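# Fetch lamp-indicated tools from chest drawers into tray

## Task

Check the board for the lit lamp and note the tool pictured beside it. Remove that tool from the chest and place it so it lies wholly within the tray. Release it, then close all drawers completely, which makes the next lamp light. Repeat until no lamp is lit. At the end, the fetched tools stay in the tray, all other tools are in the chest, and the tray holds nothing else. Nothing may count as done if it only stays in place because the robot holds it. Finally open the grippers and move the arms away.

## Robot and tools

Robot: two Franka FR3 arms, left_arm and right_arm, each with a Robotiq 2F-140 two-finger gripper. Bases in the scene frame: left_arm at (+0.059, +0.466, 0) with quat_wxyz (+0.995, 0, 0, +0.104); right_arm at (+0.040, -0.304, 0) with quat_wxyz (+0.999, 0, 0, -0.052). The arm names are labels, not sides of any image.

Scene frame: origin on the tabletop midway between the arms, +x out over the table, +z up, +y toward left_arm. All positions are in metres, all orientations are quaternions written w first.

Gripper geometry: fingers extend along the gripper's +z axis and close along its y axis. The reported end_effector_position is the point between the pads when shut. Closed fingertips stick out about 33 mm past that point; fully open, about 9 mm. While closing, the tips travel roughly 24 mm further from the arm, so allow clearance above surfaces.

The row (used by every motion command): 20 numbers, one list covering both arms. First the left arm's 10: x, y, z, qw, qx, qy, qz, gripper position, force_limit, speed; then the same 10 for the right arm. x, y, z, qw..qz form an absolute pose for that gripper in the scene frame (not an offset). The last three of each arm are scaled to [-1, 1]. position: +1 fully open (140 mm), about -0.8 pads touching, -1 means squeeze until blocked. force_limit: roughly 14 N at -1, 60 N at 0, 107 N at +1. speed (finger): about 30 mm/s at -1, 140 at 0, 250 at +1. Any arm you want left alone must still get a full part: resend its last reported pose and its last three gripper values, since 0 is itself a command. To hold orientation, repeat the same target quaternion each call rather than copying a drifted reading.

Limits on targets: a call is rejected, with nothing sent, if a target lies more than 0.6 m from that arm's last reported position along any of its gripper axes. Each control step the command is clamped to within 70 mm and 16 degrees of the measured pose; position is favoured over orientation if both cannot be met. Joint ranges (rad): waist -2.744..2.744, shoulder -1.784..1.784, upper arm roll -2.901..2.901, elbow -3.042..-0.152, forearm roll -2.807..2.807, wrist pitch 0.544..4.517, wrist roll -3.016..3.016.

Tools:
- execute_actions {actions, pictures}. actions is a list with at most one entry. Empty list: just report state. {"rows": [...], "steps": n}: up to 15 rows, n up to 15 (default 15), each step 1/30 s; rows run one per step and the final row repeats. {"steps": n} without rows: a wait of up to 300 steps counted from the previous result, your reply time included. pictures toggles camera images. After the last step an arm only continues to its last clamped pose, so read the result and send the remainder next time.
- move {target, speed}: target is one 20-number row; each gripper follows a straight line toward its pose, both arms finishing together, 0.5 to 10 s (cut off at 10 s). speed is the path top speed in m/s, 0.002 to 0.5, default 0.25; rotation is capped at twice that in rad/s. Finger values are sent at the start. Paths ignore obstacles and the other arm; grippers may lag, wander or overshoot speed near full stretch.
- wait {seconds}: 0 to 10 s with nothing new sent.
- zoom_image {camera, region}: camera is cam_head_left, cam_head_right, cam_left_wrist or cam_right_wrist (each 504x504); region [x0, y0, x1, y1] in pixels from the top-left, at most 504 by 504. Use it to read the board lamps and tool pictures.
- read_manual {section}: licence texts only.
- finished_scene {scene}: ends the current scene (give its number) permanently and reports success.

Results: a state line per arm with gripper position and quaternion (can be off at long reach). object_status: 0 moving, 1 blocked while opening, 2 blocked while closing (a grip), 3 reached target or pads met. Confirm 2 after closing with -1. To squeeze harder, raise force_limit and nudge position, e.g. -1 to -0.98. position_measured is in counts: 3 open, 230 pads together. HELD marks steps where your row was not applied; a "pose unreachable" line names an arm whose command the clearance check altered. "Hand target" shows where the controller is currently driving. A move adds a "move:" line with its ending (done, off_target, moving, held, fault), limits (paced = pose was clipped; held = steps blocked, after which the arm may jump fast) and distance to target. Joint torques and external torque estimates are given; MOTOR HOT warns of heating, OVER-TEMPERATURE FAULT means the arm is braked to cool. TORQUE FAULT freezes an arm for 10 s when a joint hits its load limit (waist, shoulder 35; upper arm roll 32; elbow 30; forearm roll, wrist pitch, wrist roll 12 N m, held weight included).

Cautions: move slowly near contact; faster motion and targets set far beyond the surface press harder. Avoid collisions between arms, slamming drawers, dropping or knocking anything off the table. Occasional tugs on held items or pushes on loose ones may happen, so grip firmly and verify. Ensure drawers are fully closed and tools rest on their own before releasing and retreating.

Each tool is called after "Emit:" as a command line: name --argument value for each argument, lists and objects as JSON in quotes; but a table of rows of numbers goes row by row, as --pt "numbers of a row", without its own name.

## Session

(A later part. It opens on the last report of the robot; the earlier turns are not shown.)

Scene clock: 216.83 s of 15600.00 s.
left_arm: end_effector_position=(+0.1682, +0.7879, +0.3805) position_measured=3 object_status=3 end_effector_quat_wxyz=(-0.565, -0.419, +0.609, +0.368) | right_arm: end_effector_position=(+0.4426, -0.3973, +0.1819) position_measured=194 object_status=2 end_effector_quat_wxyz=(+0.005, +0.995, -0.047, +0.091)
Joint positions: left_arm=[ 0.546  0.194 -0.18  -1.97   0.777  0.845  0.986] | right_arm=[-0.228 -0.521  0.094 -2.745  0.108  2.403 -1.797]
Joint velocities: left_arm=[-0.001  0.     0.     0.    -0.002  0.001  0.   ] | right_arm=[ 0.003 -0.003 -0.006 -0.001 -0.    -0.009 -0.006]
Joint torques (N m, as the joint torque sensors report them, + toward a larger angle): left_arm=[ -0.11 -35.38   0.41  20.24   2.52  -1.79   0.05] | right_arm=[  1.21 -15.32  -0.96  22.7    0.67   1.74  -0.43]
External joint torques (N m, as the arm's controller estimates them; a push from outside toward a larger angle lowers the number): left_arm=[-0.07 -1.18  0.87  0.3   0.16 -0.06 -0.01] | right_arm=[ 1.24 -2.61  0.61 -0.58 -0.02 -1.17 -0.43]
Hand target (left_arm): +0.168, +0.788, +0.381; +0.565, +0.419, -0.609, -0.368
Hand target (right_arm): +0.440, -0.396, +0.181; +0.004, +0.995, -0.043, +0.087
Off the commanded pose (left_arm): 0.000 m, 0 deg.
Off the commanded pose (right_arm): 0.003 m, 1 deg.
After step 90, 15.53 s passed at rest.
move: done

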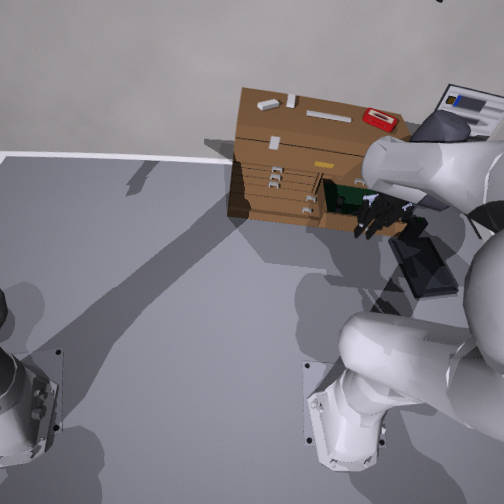

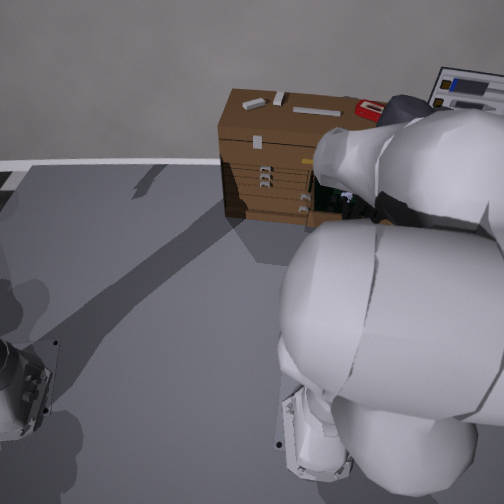

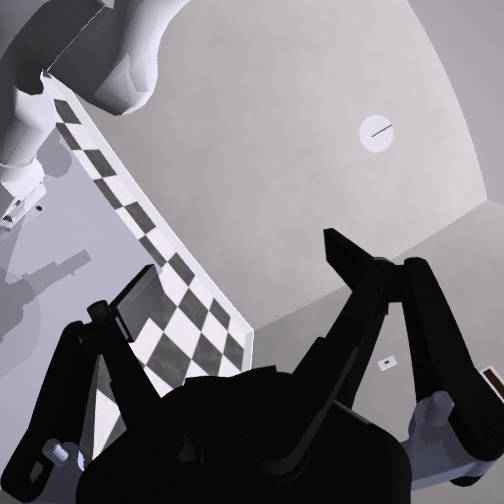

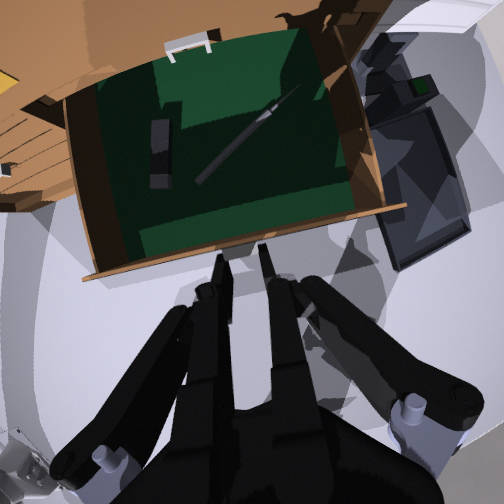

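Emit:
move --target '[0.1682,0.7879,0.3805,-0.565,-0.419,0.609,0.368,1,0,0,0.441,-0.397,0.182,0.0038,0.9952,-0.0434,0.0871,-0.4,0,0]' --speed 0.04

Emit:
move --target '[0.1682,0.7879,0.3805,-0.565,-0.419,0.609,0.368,1,0,0,0.438,-0.397,0.26,0.0038,0.9952,-0.0434,0.0871,-0.4,0,0]' --speed 0.12

Emit:
move --target '[0.1682,0.7879,0.3805,-0.565,-0.419,0.609,0.368,1,0,0,0.53,-0.405,0.25,-0.0449,0.8537,-0.513,0.0747,-0.4,0,0]' --speed 0.2

Scene clock: 240.23 s of 15600.00 s.
left_arm: end_effector_position=(+0.1682, +0.7879, +0.3805) position_measured=3 object_status=3 end_effector_quat_wxyz=(-0.565, -0.419, +0.609, +0.368) | right_arm: end_effector_position=(+0.4419, -0.3973, +0.1823) position_measured=179 object_status=3 end_effector_quat_wxyz=(+0.004, +0.995, -0.047, +0.089)
Joint positions: left_arm=[ 0.546  0.194 -0.18  -1.97   0.777  0.845  0.986] | right_arm=[-0.227 -0.521  0.092 -2.743  0.108  2.397 -1.799]
Joint velocities: left_arm=[-0.001  0.001  0.001 -0.001  0.     0.     0.   ] | right_arm=[ 0.     0.002  0.     0.    -0.001 -0.004 -0.001]
Joint torques (N m, as the joint torque sensors report them, + toward a larger angle): left_arm=[  0.05 -35.02   0.33  20.57   2.5   -1.81   0.01] | right_arm=[  0.18 -12.19  -1.97  23.99   0.26   2.21  -0.42]
External joint torques (N m, as the arm's controller estimates them; a push from outside toward a larger angle lowers the number): left_arm=[ 0.12 -0.73  0.81  0.62  0.14 -0.07 -0.05] | right_arm=[ 0.15  0.49 -0.48  0.74 -0.43 -0.67 -0.42]
Hand target (left_arm): +0.168, +0.788, +0.381; +0.565, +0.419, -0.609, -0.368
Hand target (right_arm): +0.441, -0.397, +0.182; +0.004, +0.995, -0.043, +0.087
Off the commanded pose (left_arm): 0.000 m, 0 deg.
Off the commanded pose (right_arm): 0.001 m, 0 deg.
After step 90, 19.70 s passed at rest.
move: done

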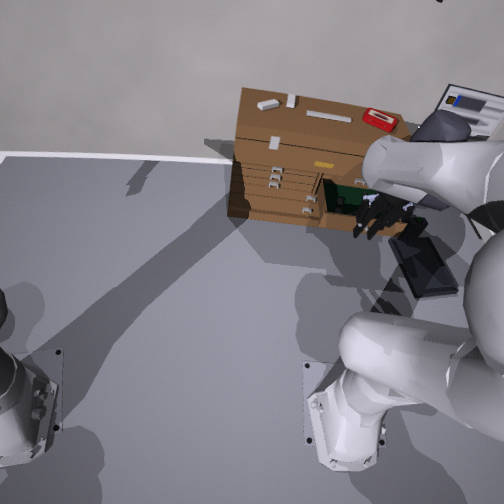

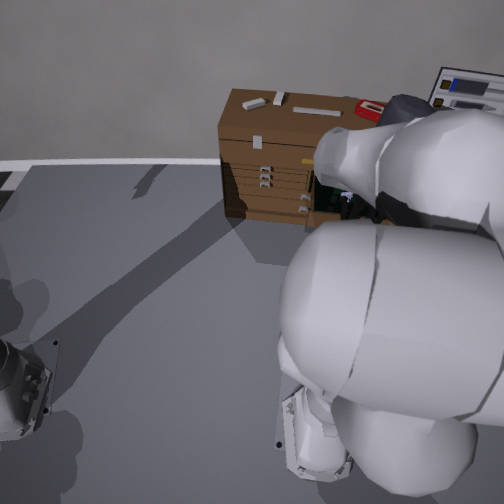

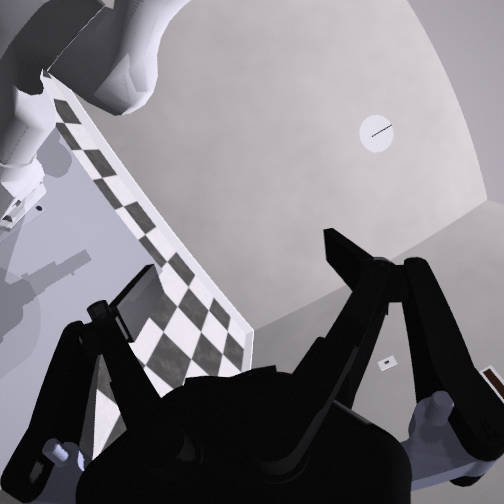

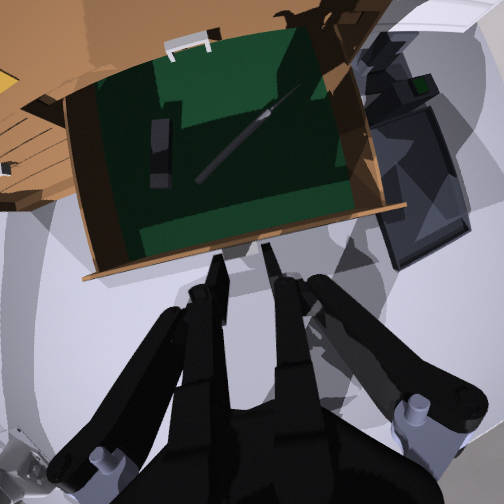

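Scene clock: 241.50 s of 15600.00 s.
left_arm: end_effector_position=(+0.1682, +0.7879, +0.3805) position_measured=3 object_status=3 end_effector_quat_wxyz=(-0.565, -0.419, +0.609, +0.368) | right_arm: end_effector_position=(+0.4394, -0.3971, +0.2597) position_measured=179 object_status=3 end_effector_quat_wxyz=(+0.004, +0.995, -0.044, +0.089)
Joint positions: left_arm=[ 0.546  0.194 -0.18  -1.97   0.777  0.845  0.986] | right_arm=[-0.236 -0.624  0.083 -2.609  0.098  2.16  -1.799]
Joint velocities: left_arm=[ 0.     0.001 -0.001  0.    -0.    -0.     0.   ] | right_arm=[-0.002 -0.    -0.     0.     0.001 -0.012  0.001]
Joint torques (N m, as the joint torque sensors report them, + toward a larger angle): left_arm=[ -0.16 -34.92   0.88  20.97   2.45  -1.77   0.07] | right_arm=[ -1.42 -11.84  -1.28  25.59  -0.01   2.15  -0.07]
External joint torques (N m, as the arm's controller estimates them; a push from outside toward a larger angle lowers the number): left_arm=[-0.23 -0.74  1.24  1.04  0.09 -0.03  0.01] | right_arm=[-1.41 -1.04  0.55  0.89 -0.85 -0.76 -0.07]
Hand target (left_arm): +0.168, +0.788, +0.381; +0.565, +0.419, -0.609, -0.368
Hand target (right_arm): +0.438, -0.398, +0.260; +0.004, +0.995, -0.045, +0.087
Off the commanded pose (left_arm): 0.000 m, 0 deg.
Off the commanded pose (right_arm): 0.001 m, 0 deg.
move: done

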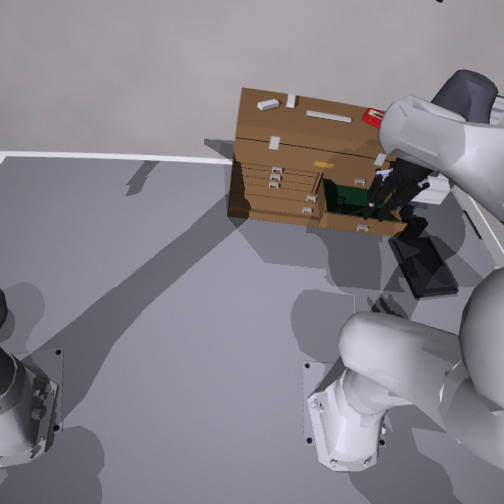

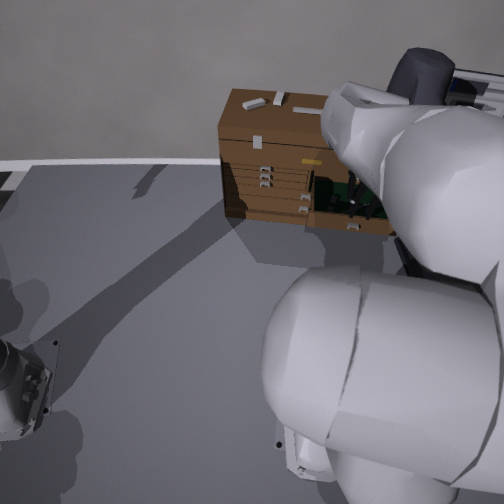

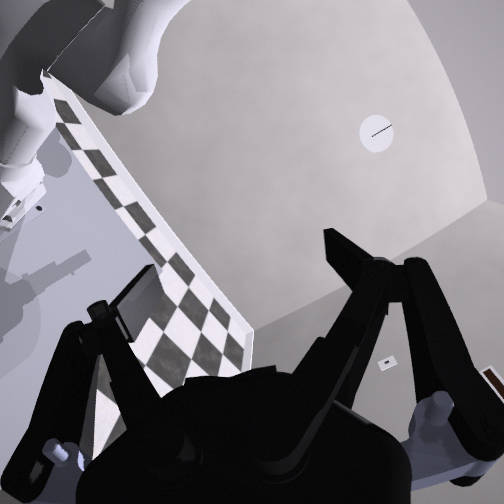

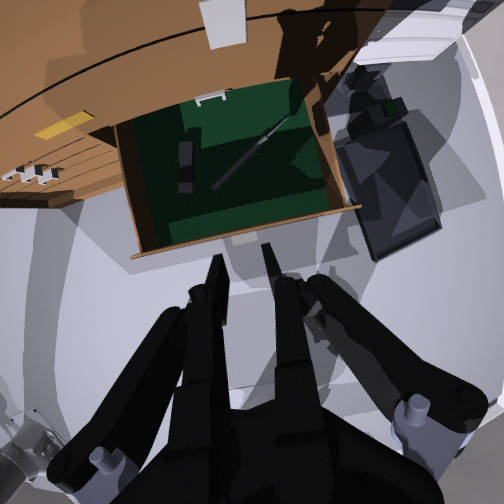

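Scene clock: 244.87 s of 15600.00 s.
left_arm: end_effector_position=(+0.1682, +0.7879, +0.3805) position_measured=3 object_status=3 end_effector_quat_wxyz=(-0.565, -0.419, +0.609, +0.368) | right_arm: end_effector_position=(+0.5291, -0.4073, +0.2499) position_measured=179 object_status=3 end_effector_quat_wxyz=(-0.043, +0.858, -0.506, +0.075)
Joint positions: left_arm=[ 0.546  0.194 -0.18  -1.97   0.777  0.845  0.986] | right_arm=[-0.709 -0.364  0.547 -2.369  0.29   2.205 -0.942]
Joint velocities: left_arm=[-0.001  0.    -0.001 -0.    -0.001  0.    -0.001] | right_arm=[-0.003 -0.001  0.003  0.001  0.001  0.     0.026]
Joint torques (N m, as the joint torque sensors report them, + toward a larger angle): left_arm=[ -0.34 -34.77   0.51  20.9    2.53  -1.84   0.1 ] | right_arm=[ -1.01 -15.96  -3.78  24.83   1.5    2.6    0.23]
External joint torques (N m, as the arm's controller estimates them; a push from outside toward a larger angle lowers the number): left_arm=[-0.22 -0.49  1.03  0.94  0.17 -0.1   0.04] | right_arm=[-0.99 -0.68  1.91  0.83  0.72 -0.28  0.24]
Hand target (left_arm): +0.168, +0.788, +0.381; +0.565, +0.419, -0.609, -0.368
Hand target (right_arm): +0.530, -0.407, +0.251; -0.045, +0.854, -0.513, +0.075
Off the commanded pose (left_arm): 0.000 m, 0 deg.
Off the commanded pose (right_arm): 0.002 m, 1 deg.
move: done

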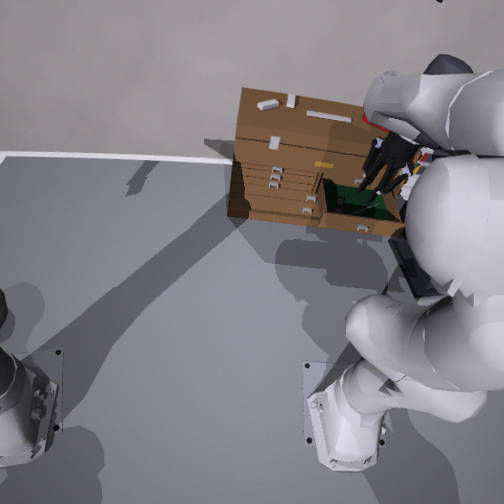

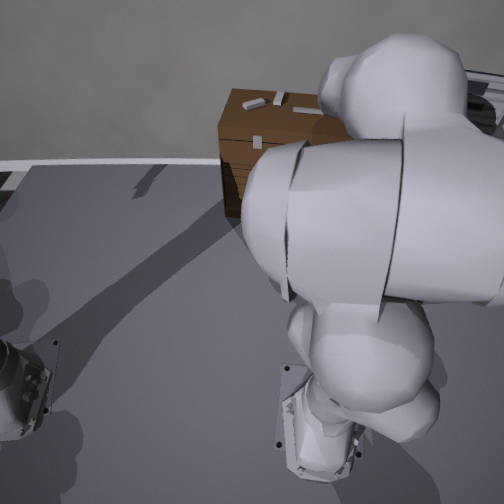

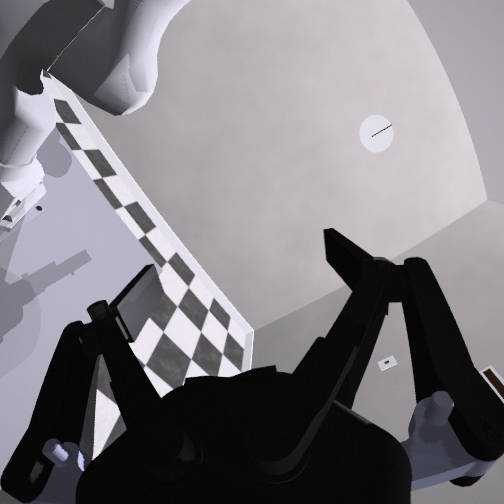

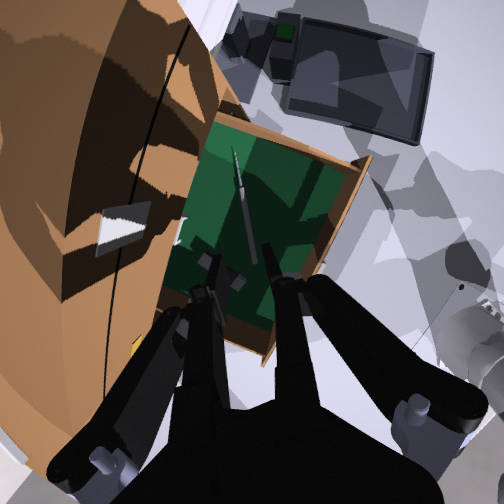

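Emit:
move --target '[0.1682,0.7879,0.3805,-0.565,-0.419,0.609,0.368,1,0,0,0.535,-0.415,0.205,-0.0449,0.8537,-0.513,0.0747,-0.4,0,0]' --speed 0.06

Scene clock: 252.50 s of 15600.00 s.
left_arm: end_effector_position=(+0.1682, +0.7879, +0.3805) position_measured=3 object_status=3 end_effector_quat_wxyz=(-0.565, -0.419, +0.609, +0.368) | right_arm: end_effector_position=(+0.5341, -0.4133, +0.2052) position_measured=179 object_status=3 end_effector_quat_wxyz=(-0.046, +0.856, -0.511, +0.073)
Joint positions: left_arm=[ 0.546  0.194 -0.18  -1.97   0.777  0.845  0.986] | right_arm=[-0.729 -0.284  0.579 -2.419  0.28   2.328 -0.934]
Joint velocities: left_arm=[-0.     0.002 -0.    -0.    -0.    -0.     0.   ] | right_arm=[-0.003  0.001  0.005 -0.    -0.     0.012  0.   ]
Joint torques (N m, as the joint torque sensors report them, + toward a larger angle): left_arm=[  0.13 -35.04   0.25  20.46   2.44  -1.83   0.07] | right_arm=[ -1.26 -15.79  -3.31  23.53  -0.26   3.39   0.19]
External joint torques (N m, as the arm's controller estimates them; a push from outside toward a larger angle lowers the number): left_arm=[ 0.18 -0.75  0.72  0.47  0.07 -0.1   0.01] | right_arm=[-1.28  1.11  1.26  0.13 -0.95  0.53  0.2 ]
Hand target (left_arm): +0.168, +0.788, +0.381; +0.565, +0.419, -0.609, -0.368
Hand target (right_arm): +0.535, -0.415, +0.205; -0.045, +0.854, -0.513, +0.075
Off the commanded pose (left_arm): 0.000 m, 0 deg.
Off the commanded pose (right_arm): 0.002 m, 0 deg.
After step 90, 3.40 s passed at rest.
move: done

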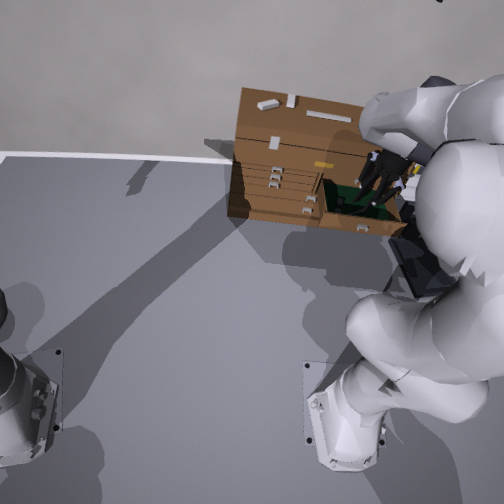

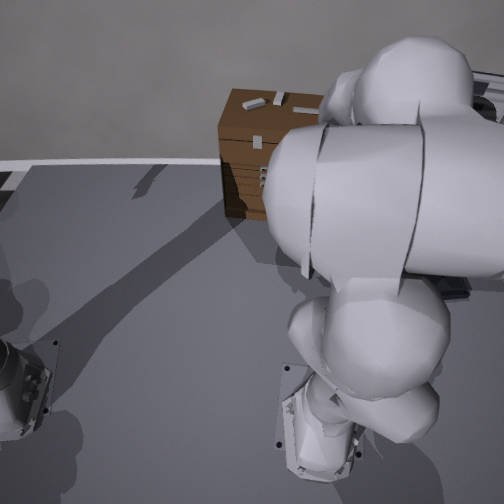

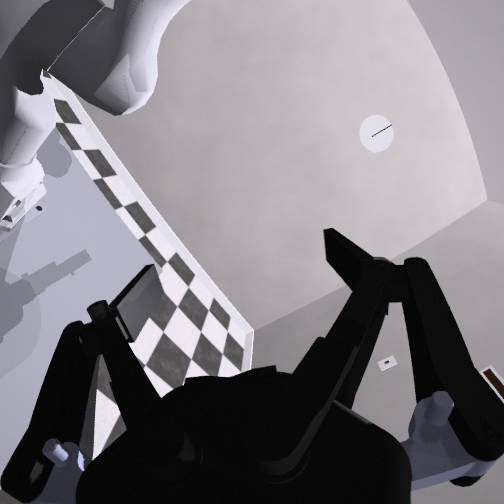

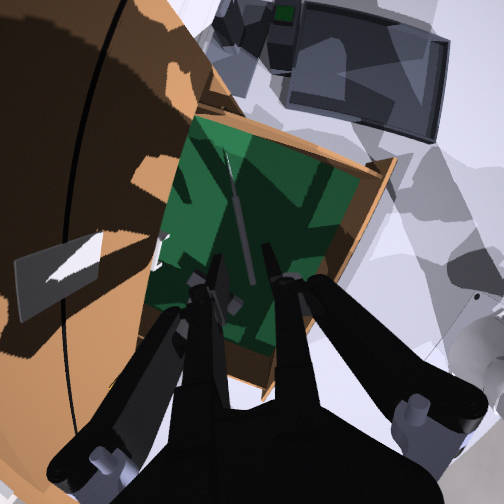

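Emit:
move --target '[0.1682,0.7879,0.3805,-0.565,-0.419,0.609,0.368,1,0,0,0.538,-0.424,0.18,-0.0449,0.8537,-0.513,0.0747,-0.45,0,0]' --speed 0.03

Scene clock: 259.60 s of 15600.00 s.
left_arm: end_effector_position=(+0.1682, +0.7879, +0.3805) position_measured=3 object_status=3 end_effector_quat_wxyz=(-0.565, -0.419, +0.609, +0.368) | right_arm: end_effector_position=(+0.5369, -0.4225, +0.1803) position_measured=186 object_status=3 end_effector_quat_wxyz=(-0.046, +0.855, -0.511, +0.072)
Joint positions: left_arm=[ 0.546  0.194 -0.18  -1.97   0.777  0.845  0.986] | right_arm=[-0.748 -0.225  0.591 -2.438  0.258  2.4   -0.934]
Joint velocities: left_arm=[ 0.001  0.    -0.001  0.    -0.    -0.001 -0.003] | right_arm=[-0.003 -0.     0.004  0.    -0.002  0.017 -0.   ]
Joint torques (N m, as the joint torque sensors report them, + toward a larger angle): left_arm=[ -0.27 -35.03   0.5   20.87   2.47  -1.81   0.05] | right_arm=[ -0.94 -17.11  -2.66  22.41  -0.31   3.49   0.16]
External joint torques (N m, as the arm's controller estimates them; a push from outside toward a larger angle lowers the number): left_arm=[-0.23 -0.73  0.96  0.89  0.1  -0.07 -0.01] | right_arm=[-0.9   1.13  1.09 -0.56 -0.95  0.63  0.17]
Hand target (left_arm): +0.168, +0.788, +0.381; +0.565, +0.419, -0.609, -0.368
Hand target (right_arm): +0.538, -0.424, +0.180; -0.045, +0.854, -0.513, +0.075
Off the commanded pose (left_arm): 0.000 m, 0 deg.
Off the commanded pose (right_arm): 0.002 m, 0 deg.
After step 90, 2.87 s passed at rest.
move: done

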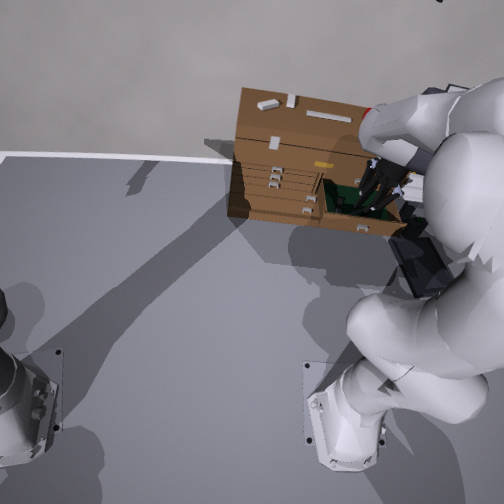

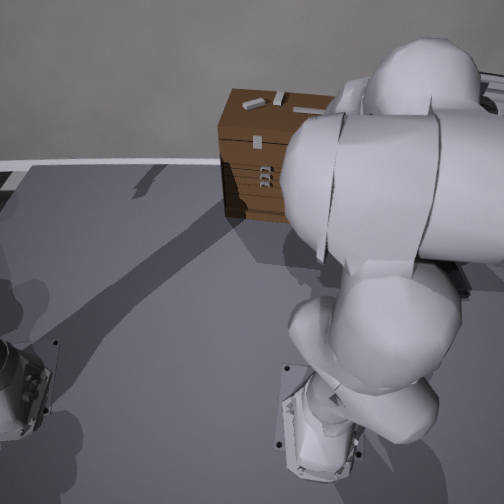

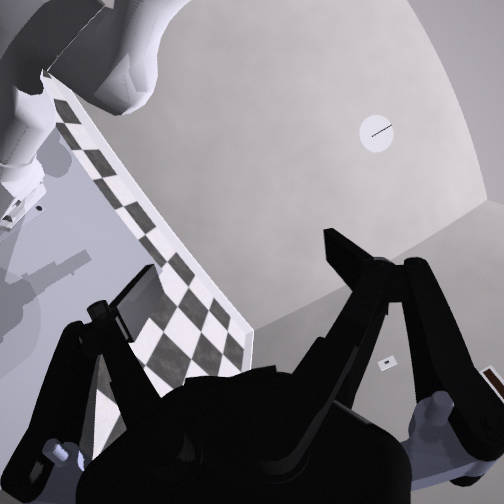

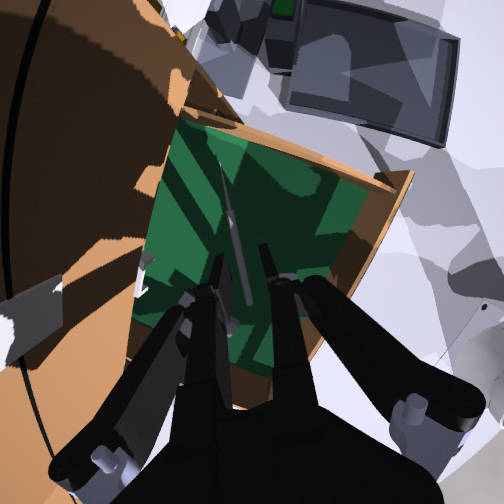

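Emit:
move --target '[0.1682,0.7879,0.3805,-0.565,-0.419,0.609,0.368,1,0,0,0.541,-0.423,0.166,-0.0449,0.8537,-0.513,0.0747,-0.5,0,0]' --speed 0.02

Scene clock: 266.60 s of 15600.00 s.
left_arm: end_effector_position=(+0.1682, +0.7879, +0.3805) position_measured=3 object_status=3 end_effector_quat_wxyz=(-0.565, -0.419, +0.609, +0.368) | right_arm: end_effector_position=(+0.5483, -0.4225, +0.1762) position_measured=192 object_status=3 end_effector_quat_wxyz=(-0.047, +0.856, -0.508, +0.085)
Joint positions: left_arm=[ 0.546  0.194 -0.18  -1.97   0.777  0.845  0.986] | right_arm=[-0.755 -0.201  0.61  -2.436  0.245  2.449 -0.922]
Joint velocities: left_arm=[-0.    -0.001  0.001 -0.     0.001 -0.    -0.001] | right_arm=[-0.003  0.004  0.005 -0.001 -0.001  0.012  0.011]
Joint torques (N m, as the joint torque sensors report them, + toward a larger angle): left_arm=[ -0.1  -35.16   0.49  20.78   2.5   -1.81   0.04] | right_arm=[ -3.03 -11.71  -2.19  16.98  -1.02   2.35   0.12]
External joint torques (N m, as the arm's controller estimates them; a push from outside toward a larger angle lowers the number): left_arm=[-0.07 -0.76  0.94  0.76  0.12 -0.07 -0.02] | right_arm=[-2.96  6.87  1.29 -5.83 -1.64 -0.56  0.12]
Hand target (left_arm): +0.168, +0.788, +0.381; +0.565, +0.419, -0.609, -0.368
Hand target (right_arm): +0.541, -0.423, +0.166; -0.045, +0.854, -0.513, +0.075
Off the commanded pose (left_arm): 0.000 m, 0 deg.
Off the commanded pose (right_arm): 0.013 m, 1 deg.
After step 90, 2.97 s passed at rest.
move: off_target (right_arm)

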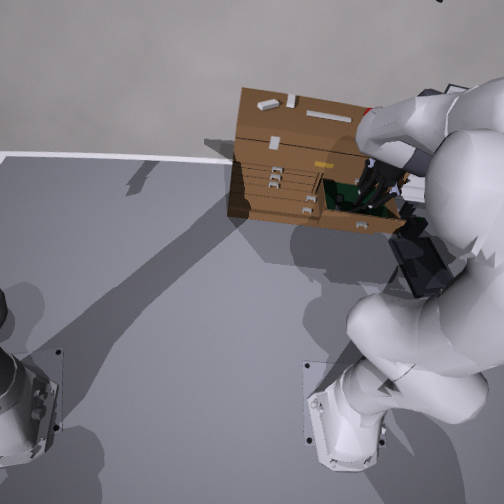

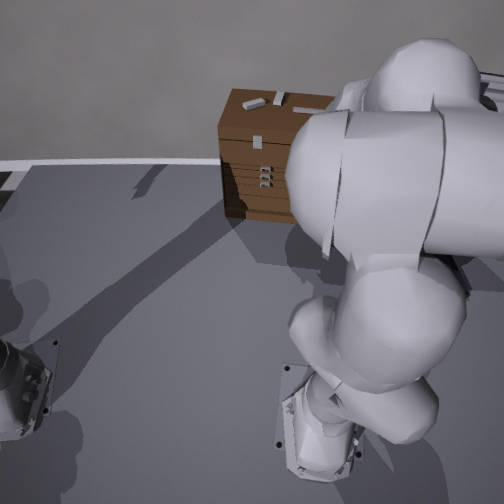

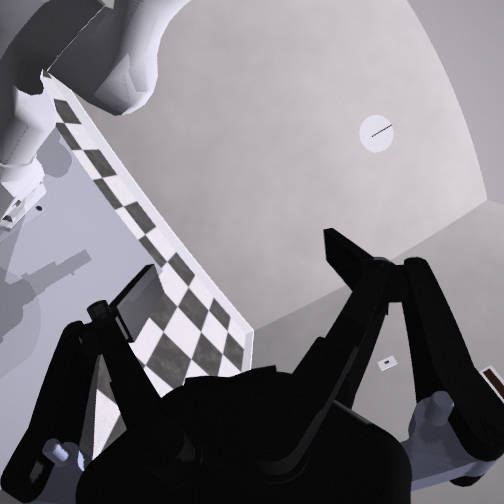

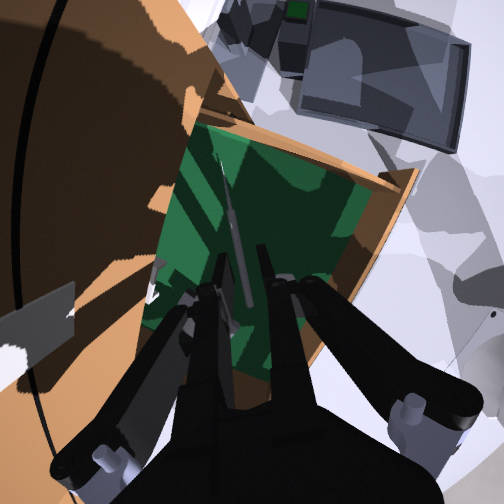

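Floor at ~0.177 (drawer slid slightly). Ease up and close.

Emit:
move --target '[0.1682,0.7879,0.3805,-0.565,-0.419,0.609,0.368,1,0,0,0.546,-0.423,0.179,-0.0449,0.8537,-0.513,0.0747,-0.5,0,0]' --speed 0.02

Emit:
move --target '[0.1682,0.7879,0.3805,-0.565,-0.419,0.609,0.368,1,0,0,0.546,-0.423,0.180,-0.0449,0.8537,-0.513,0.0747,-1,0,-0.5]' --speed 0.02

Emit:
move --target '[0.1682,0.7879,0.3805,-0.565,-0.419,0.609,0.368,1,0,0,0.53,-0.42,0.255,-0.0449,0.8537,-0.513,0.0747,-1,0,-0.5]' --speed 0.07

Scene clock: 276.93 s of 15600.00 s.
left_arm: end_effector_position=(+0.1682, +0.7879, +0.3805) position_measured=3 object_status=3 end_effector_quat_wxyz=(-0.565, -0.419, +0.609, +0.368) | right_arm: end_effector_position=(+0.5477, -0.4232, +0.1802) position_measured=192 object_status=3 end_effector_quat_wxyz=(-0.046, +0.855, -0.510, +0.078)
Joint positions: left_arm=[ 0.546  0.194 -0.18  -1.97   0.777  0.845  0.986] | right_arm=[-0.761 -0.2    0.611 -2.418  0.241  2.418 -0.917]
Joint velocities: left_arm=[ 0.    -0.001  0.001  0.001 -0.001 -0.    -0.   ] | right_arm=[-0.003  0.001  0.     0.001 -0.003 -0.017  0.004]
Joint torques (N m, as the joint torque sensors report them, + toward a larger angle): left_arm=[  0.2  -35.48   0.5   20.56   2.52  -1.82   0.06] | right_arm=[ -1.23 -17.67  -1.86  23.78  -0.33   2.23   0.36]
External joint torques (N m, as the arm's controller estimates them; a push from outside toward a larger angle lowers the number): left_arm=[ 0.22 -1.09  0.95  0.53  0.15 -0.08  0.  ] | right_arm=[-1.34  1.06  1.45  0.79 -0.96 -0.67  0.37]
Hand target (left_arm): +0.168, +0.788, +0.381; +0.565, +0.419, -0.609, -0.368
Hand target (right_arm): +0.546, -0.423, +0.179; -0.045, +0.854, -0.513, +0.075
Off the commanded pose (left_arm): 0.000 m, 0 deg.
Off the commanded pose (right_arm): 0.002 m, 1 deg.
After step 90, 6.50 s passed at rest.
move: done

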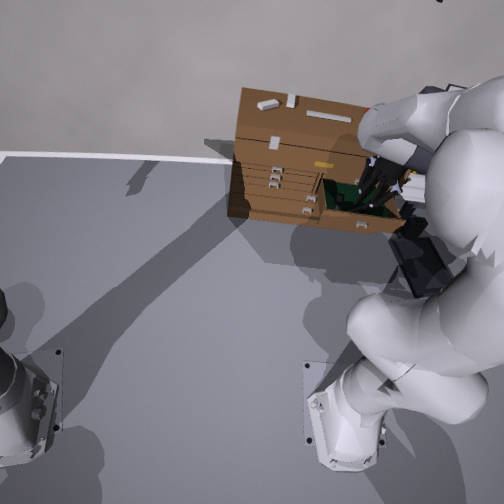

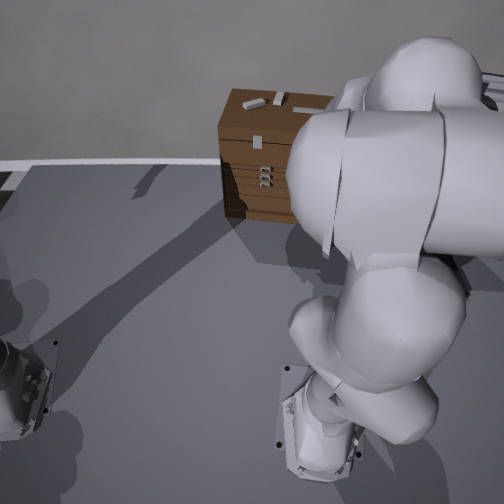

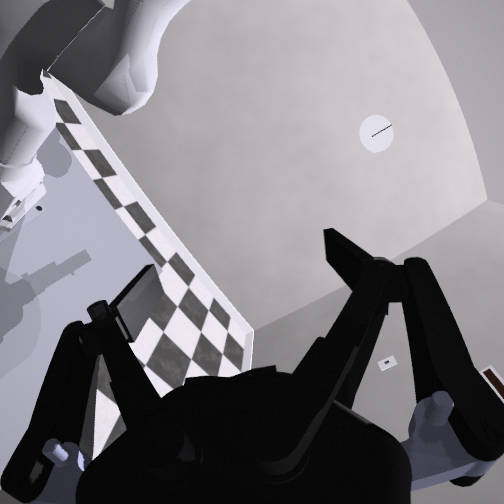

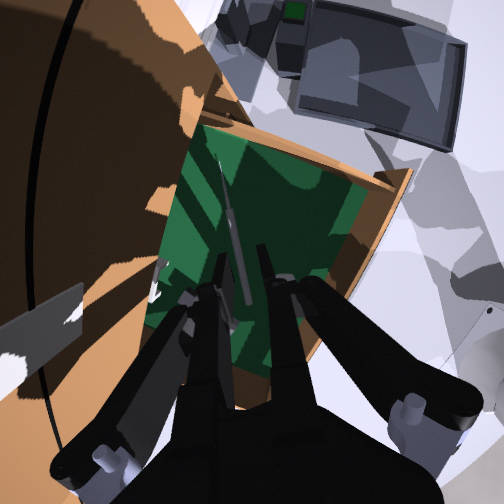

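Scene clock: 277.63 s of 15600.00 s.
left_arm: end_effector_position=(+0.1682, +0.7879, +0.3805) position_measured=3 object_status=3 end_effector_quat_wxyz=(-0.565, -0.419, +0.609, +0.368) | right_arm: end_effector_position=(+0.5477, -0.4231, +0.1809) position_measured=233 object_status=3 end_effector_quat_wxyz=(-0.046, +0.855, -0.511, +0.078)
Joint positions: left_arm=[ 0.546  0.194 -0.18  -1.97   0.777  0.845  0.986] | right_arm=[-0.762 -0.2    0.611 -2.416  0.241  2.414 -0.916]
Joint velocities: left_arm=[ 0.     0.001 -0.     0.    -0.002 -0.001  0.   ] | right_arm=[-0.001 -0.001  0.002  0.    -0.001 -0.004  0.   ]
Joint torques (N m, as the joint torque sensors report them, + toward a larger angle): left_arm=[ -0.04 -35.07   0.95  20.63   2.46  -1.75   0.02] | right_arm=[ -0.96 -18.25  -1.89  23.18  -0.29   1.94   0.21]
External joint torques (N m, as the arm's controller estimates them; a push from outside toward a larger angle lowers the number): left_arm=[-0.05 -0.82  1.37  0.68  0.1  -0.01 -0.04] | right_arm=[-1.06  0.5   1.43  0.19 -0.92 -0.94  0.21]
Hand target (left_arm): +0.168, +0.788, +0.381; +0.565, +0.419, -0.609, -0.368
Hand target (right_arm): +0.546, -0.423, +0.180; -0.045, +0.854, -0.513, +0.075
Off the commanded pose (left_arm): 0.000 m, 0 deg.
Off the commanded pose (right_arm): 0.002 m, 0 deg.
move: done

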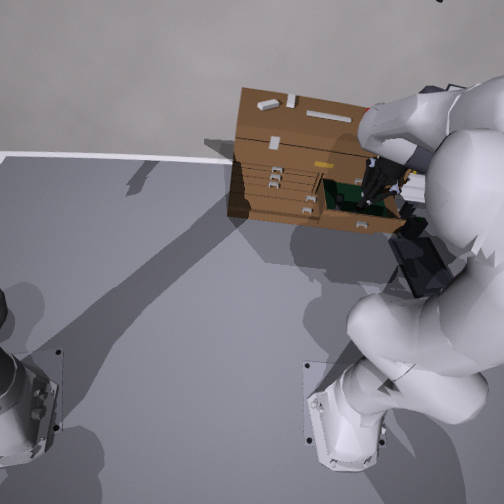

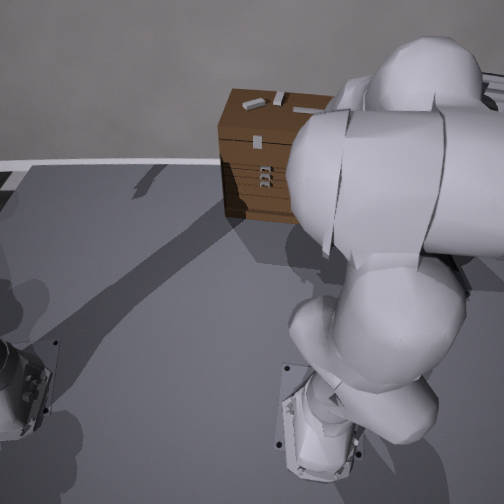

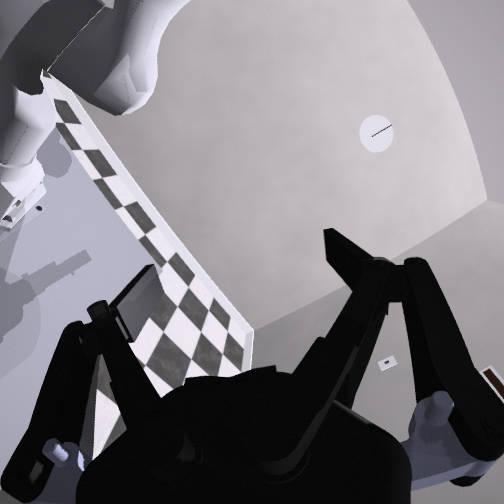

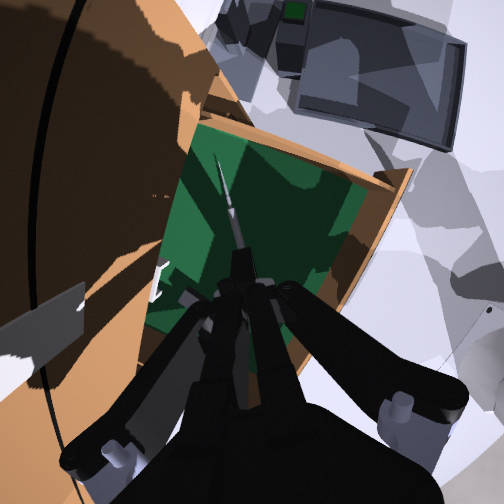

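Scene clock: 279.23 s of 15600.00 s.
left_arm: end_effector_position=(+0.1682, +0.7879, +0.3805) position_measured=3 object_status=3 end_effector_quat_wxyz=(-0.565, -0.419, +0.609, +0.368) | right_arm: end_effector_position=(+0.5308, -0.4215, +0.2551) position_measured=233 object_status=3 end_effector_quat_wxyz=(-0.044, +0.851, -0.517, +0.077)
Joint positions: left_arm=[ 0.546  0.194 -0.18  -1.97   0.777  0.845  0.986] | right_arm=[-0.724 -0.352  0.533 -2.349  0.28   2.198 -0.935]
Joint velocities: left_arm=[ 0.     0.    -0.     0.     0.    -0.     0.001] | right_arm=[ 0.006  0.001 -0.005 -0.001  0.001 -0.01  -0.001]
Joint torques (N m, as the joint torque sensors report them, + toward a larger angle): left_arm=[ -0.25 -35.27   0.46  20.67   2.47  -1.84   0.06] | right_arm=[  0.46 -16.61  -5.62  24.77   1.05   2.13  -0.48]
External joint torques (N m, as the arm's controller estimates them; a push from outside toward a larger angle lowers the number): left_arm=[-0.24 -1.07  0.89  0.73  0.11 -0.11  0.  ] | right_arm=[ 0.44 -0.81 -0.25  0.71  0.27 -0.74 -0.47]
Hand target (left_arm): +0.168, +0.788, +0.381; +0.565, +0.419, -0.609, -0.368
Hand target (right_arm): +0.530, -0.420, +0.255; -0.045, +0.853, -0.514, +0.075
Off the commanded pose (left_arm): 0.000 m, 0 deg.
Off the commanded pose (right_arm): 0.002 m, 1 deg.
move: done

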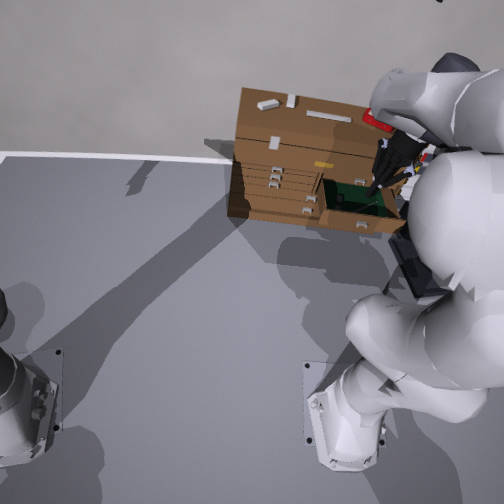

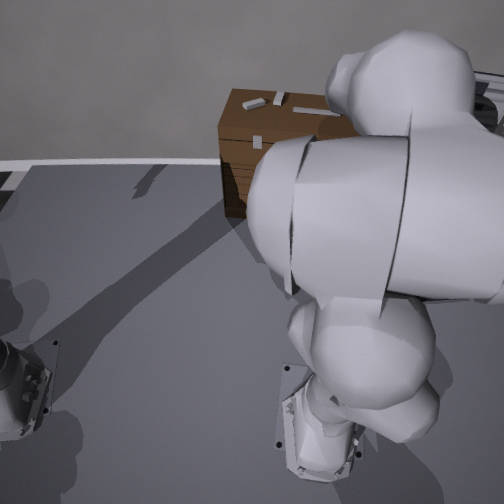

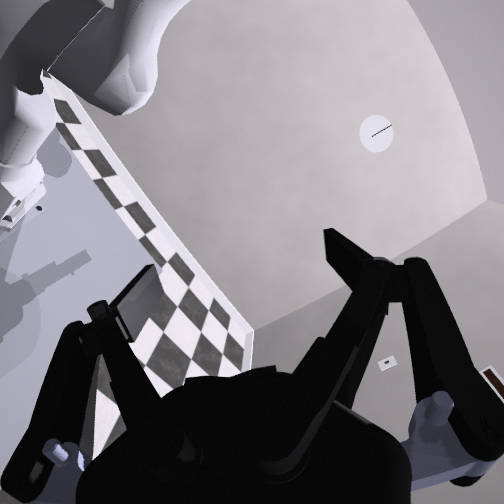

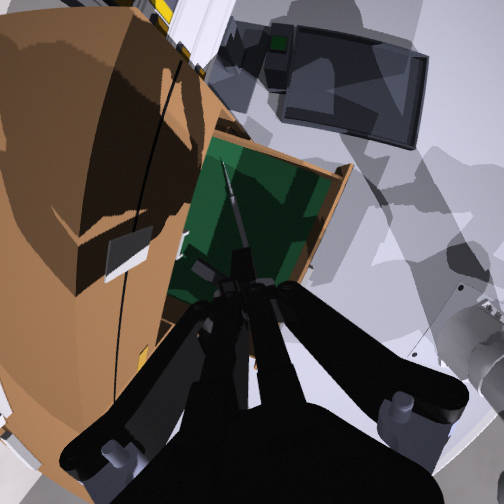

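Emit:
move --target '[0.1682,0.7879,0.3805,-0.565,-0.419,0.609,0.368,1,0,0,0.548,-0.425,0.195,-0.027,0.8558,-0.5143,0.0448,-0.5,0,0]' --speed 0.06

Emit:
zoom_image --camera "cam_right_wrist" --region '[150,130,350,350]'

Scene clock: 294.13 s of 15600.00 s.
left_arm: end_effector_position=(+0.1682, +0.7879, +0.3805) position_measured=3 object_status=3 end_effector_quat_wxyz=(-0.565, -0.419, +0.609, +0.368) | right_arm: end_effector_position=(+0.5462, -0.4243, +0.1946) position_measured=192 object_status=3 end_effector_quat_wxyz=(-0.027, +0.859, -0.509, +0.042)
Joint positions: left_arm=[ 0.546  0.194 -0.18  -1.97   0.777  0.845  0.986] | right_arm=[-0.781 -0.162  0.624 -2.314  0.163  2.273 -0.864]
Joint velocities: left_arm=[ 0.     0.    -0.001 -0.001  0.001 -0.    -0.001] | right_arm=[-0.005  0.001  0.006  0.001 -0.005  0.007  0.025]
Joint torques (N m, as the joint torque sensors report them, + toward a larger angle): left_arm=[ -0.2  -35.09   0.89  20.73   2.49  -1.84   0.04] | right_arm=[ -1.52 -18.39  -2.17  24.14  -0.34   3.26   0.25]
External joint torques (N m, as the arm's controller estimates them; a push from outside toward a larger angle lowers the number): left_arm=[-0.14 -0.71  1.38  0.71  0.13 -0.1  -0.02] | right_arm=[-1.55  1.35  0.72  0.79 -1.03  0.53  0.26]
Hand target (left_arm): +0.168, +0.788, +0.381; +0.565, +0.419, -0.609, -0.368
Hand target (right_arm): +0.548, -0.426, +0.195; -0.027, +0.856, -0.514, +0.045
Off the commanded pose (left_arm): 0.000 m, 0 deg.
Off the commanded pose (right_arm): 0.002 m, 1 deg.
After step 90, 10.40 s passed at rest.
move: done

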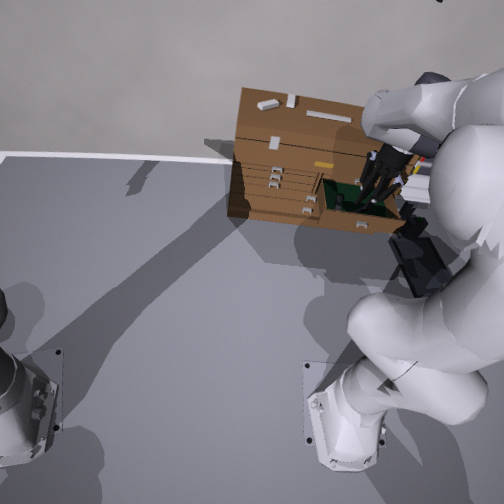

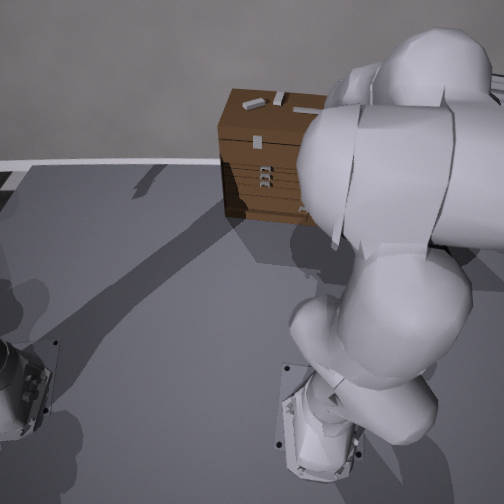

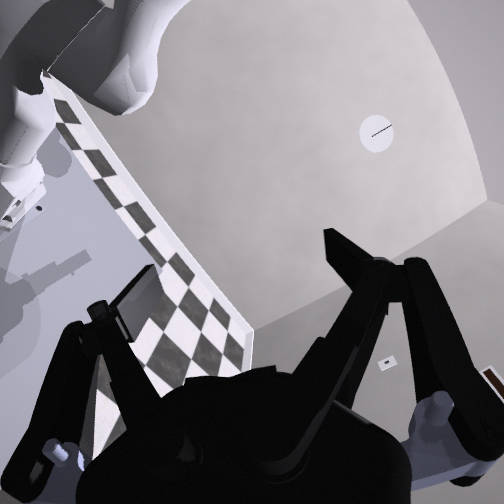

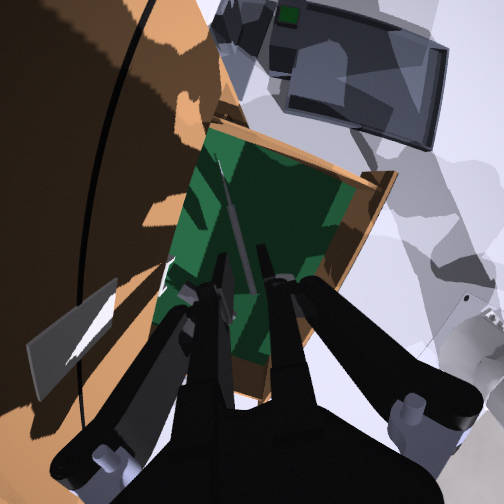

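Region (150, 130, 350, 350) of cam_right_wrist's 504x504 image, scaled by 2.291, with more detail than that image has; it fills the left 458 columns of this view, and the rest is white.

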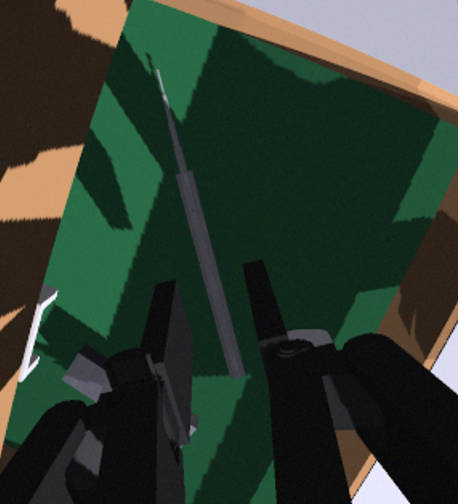

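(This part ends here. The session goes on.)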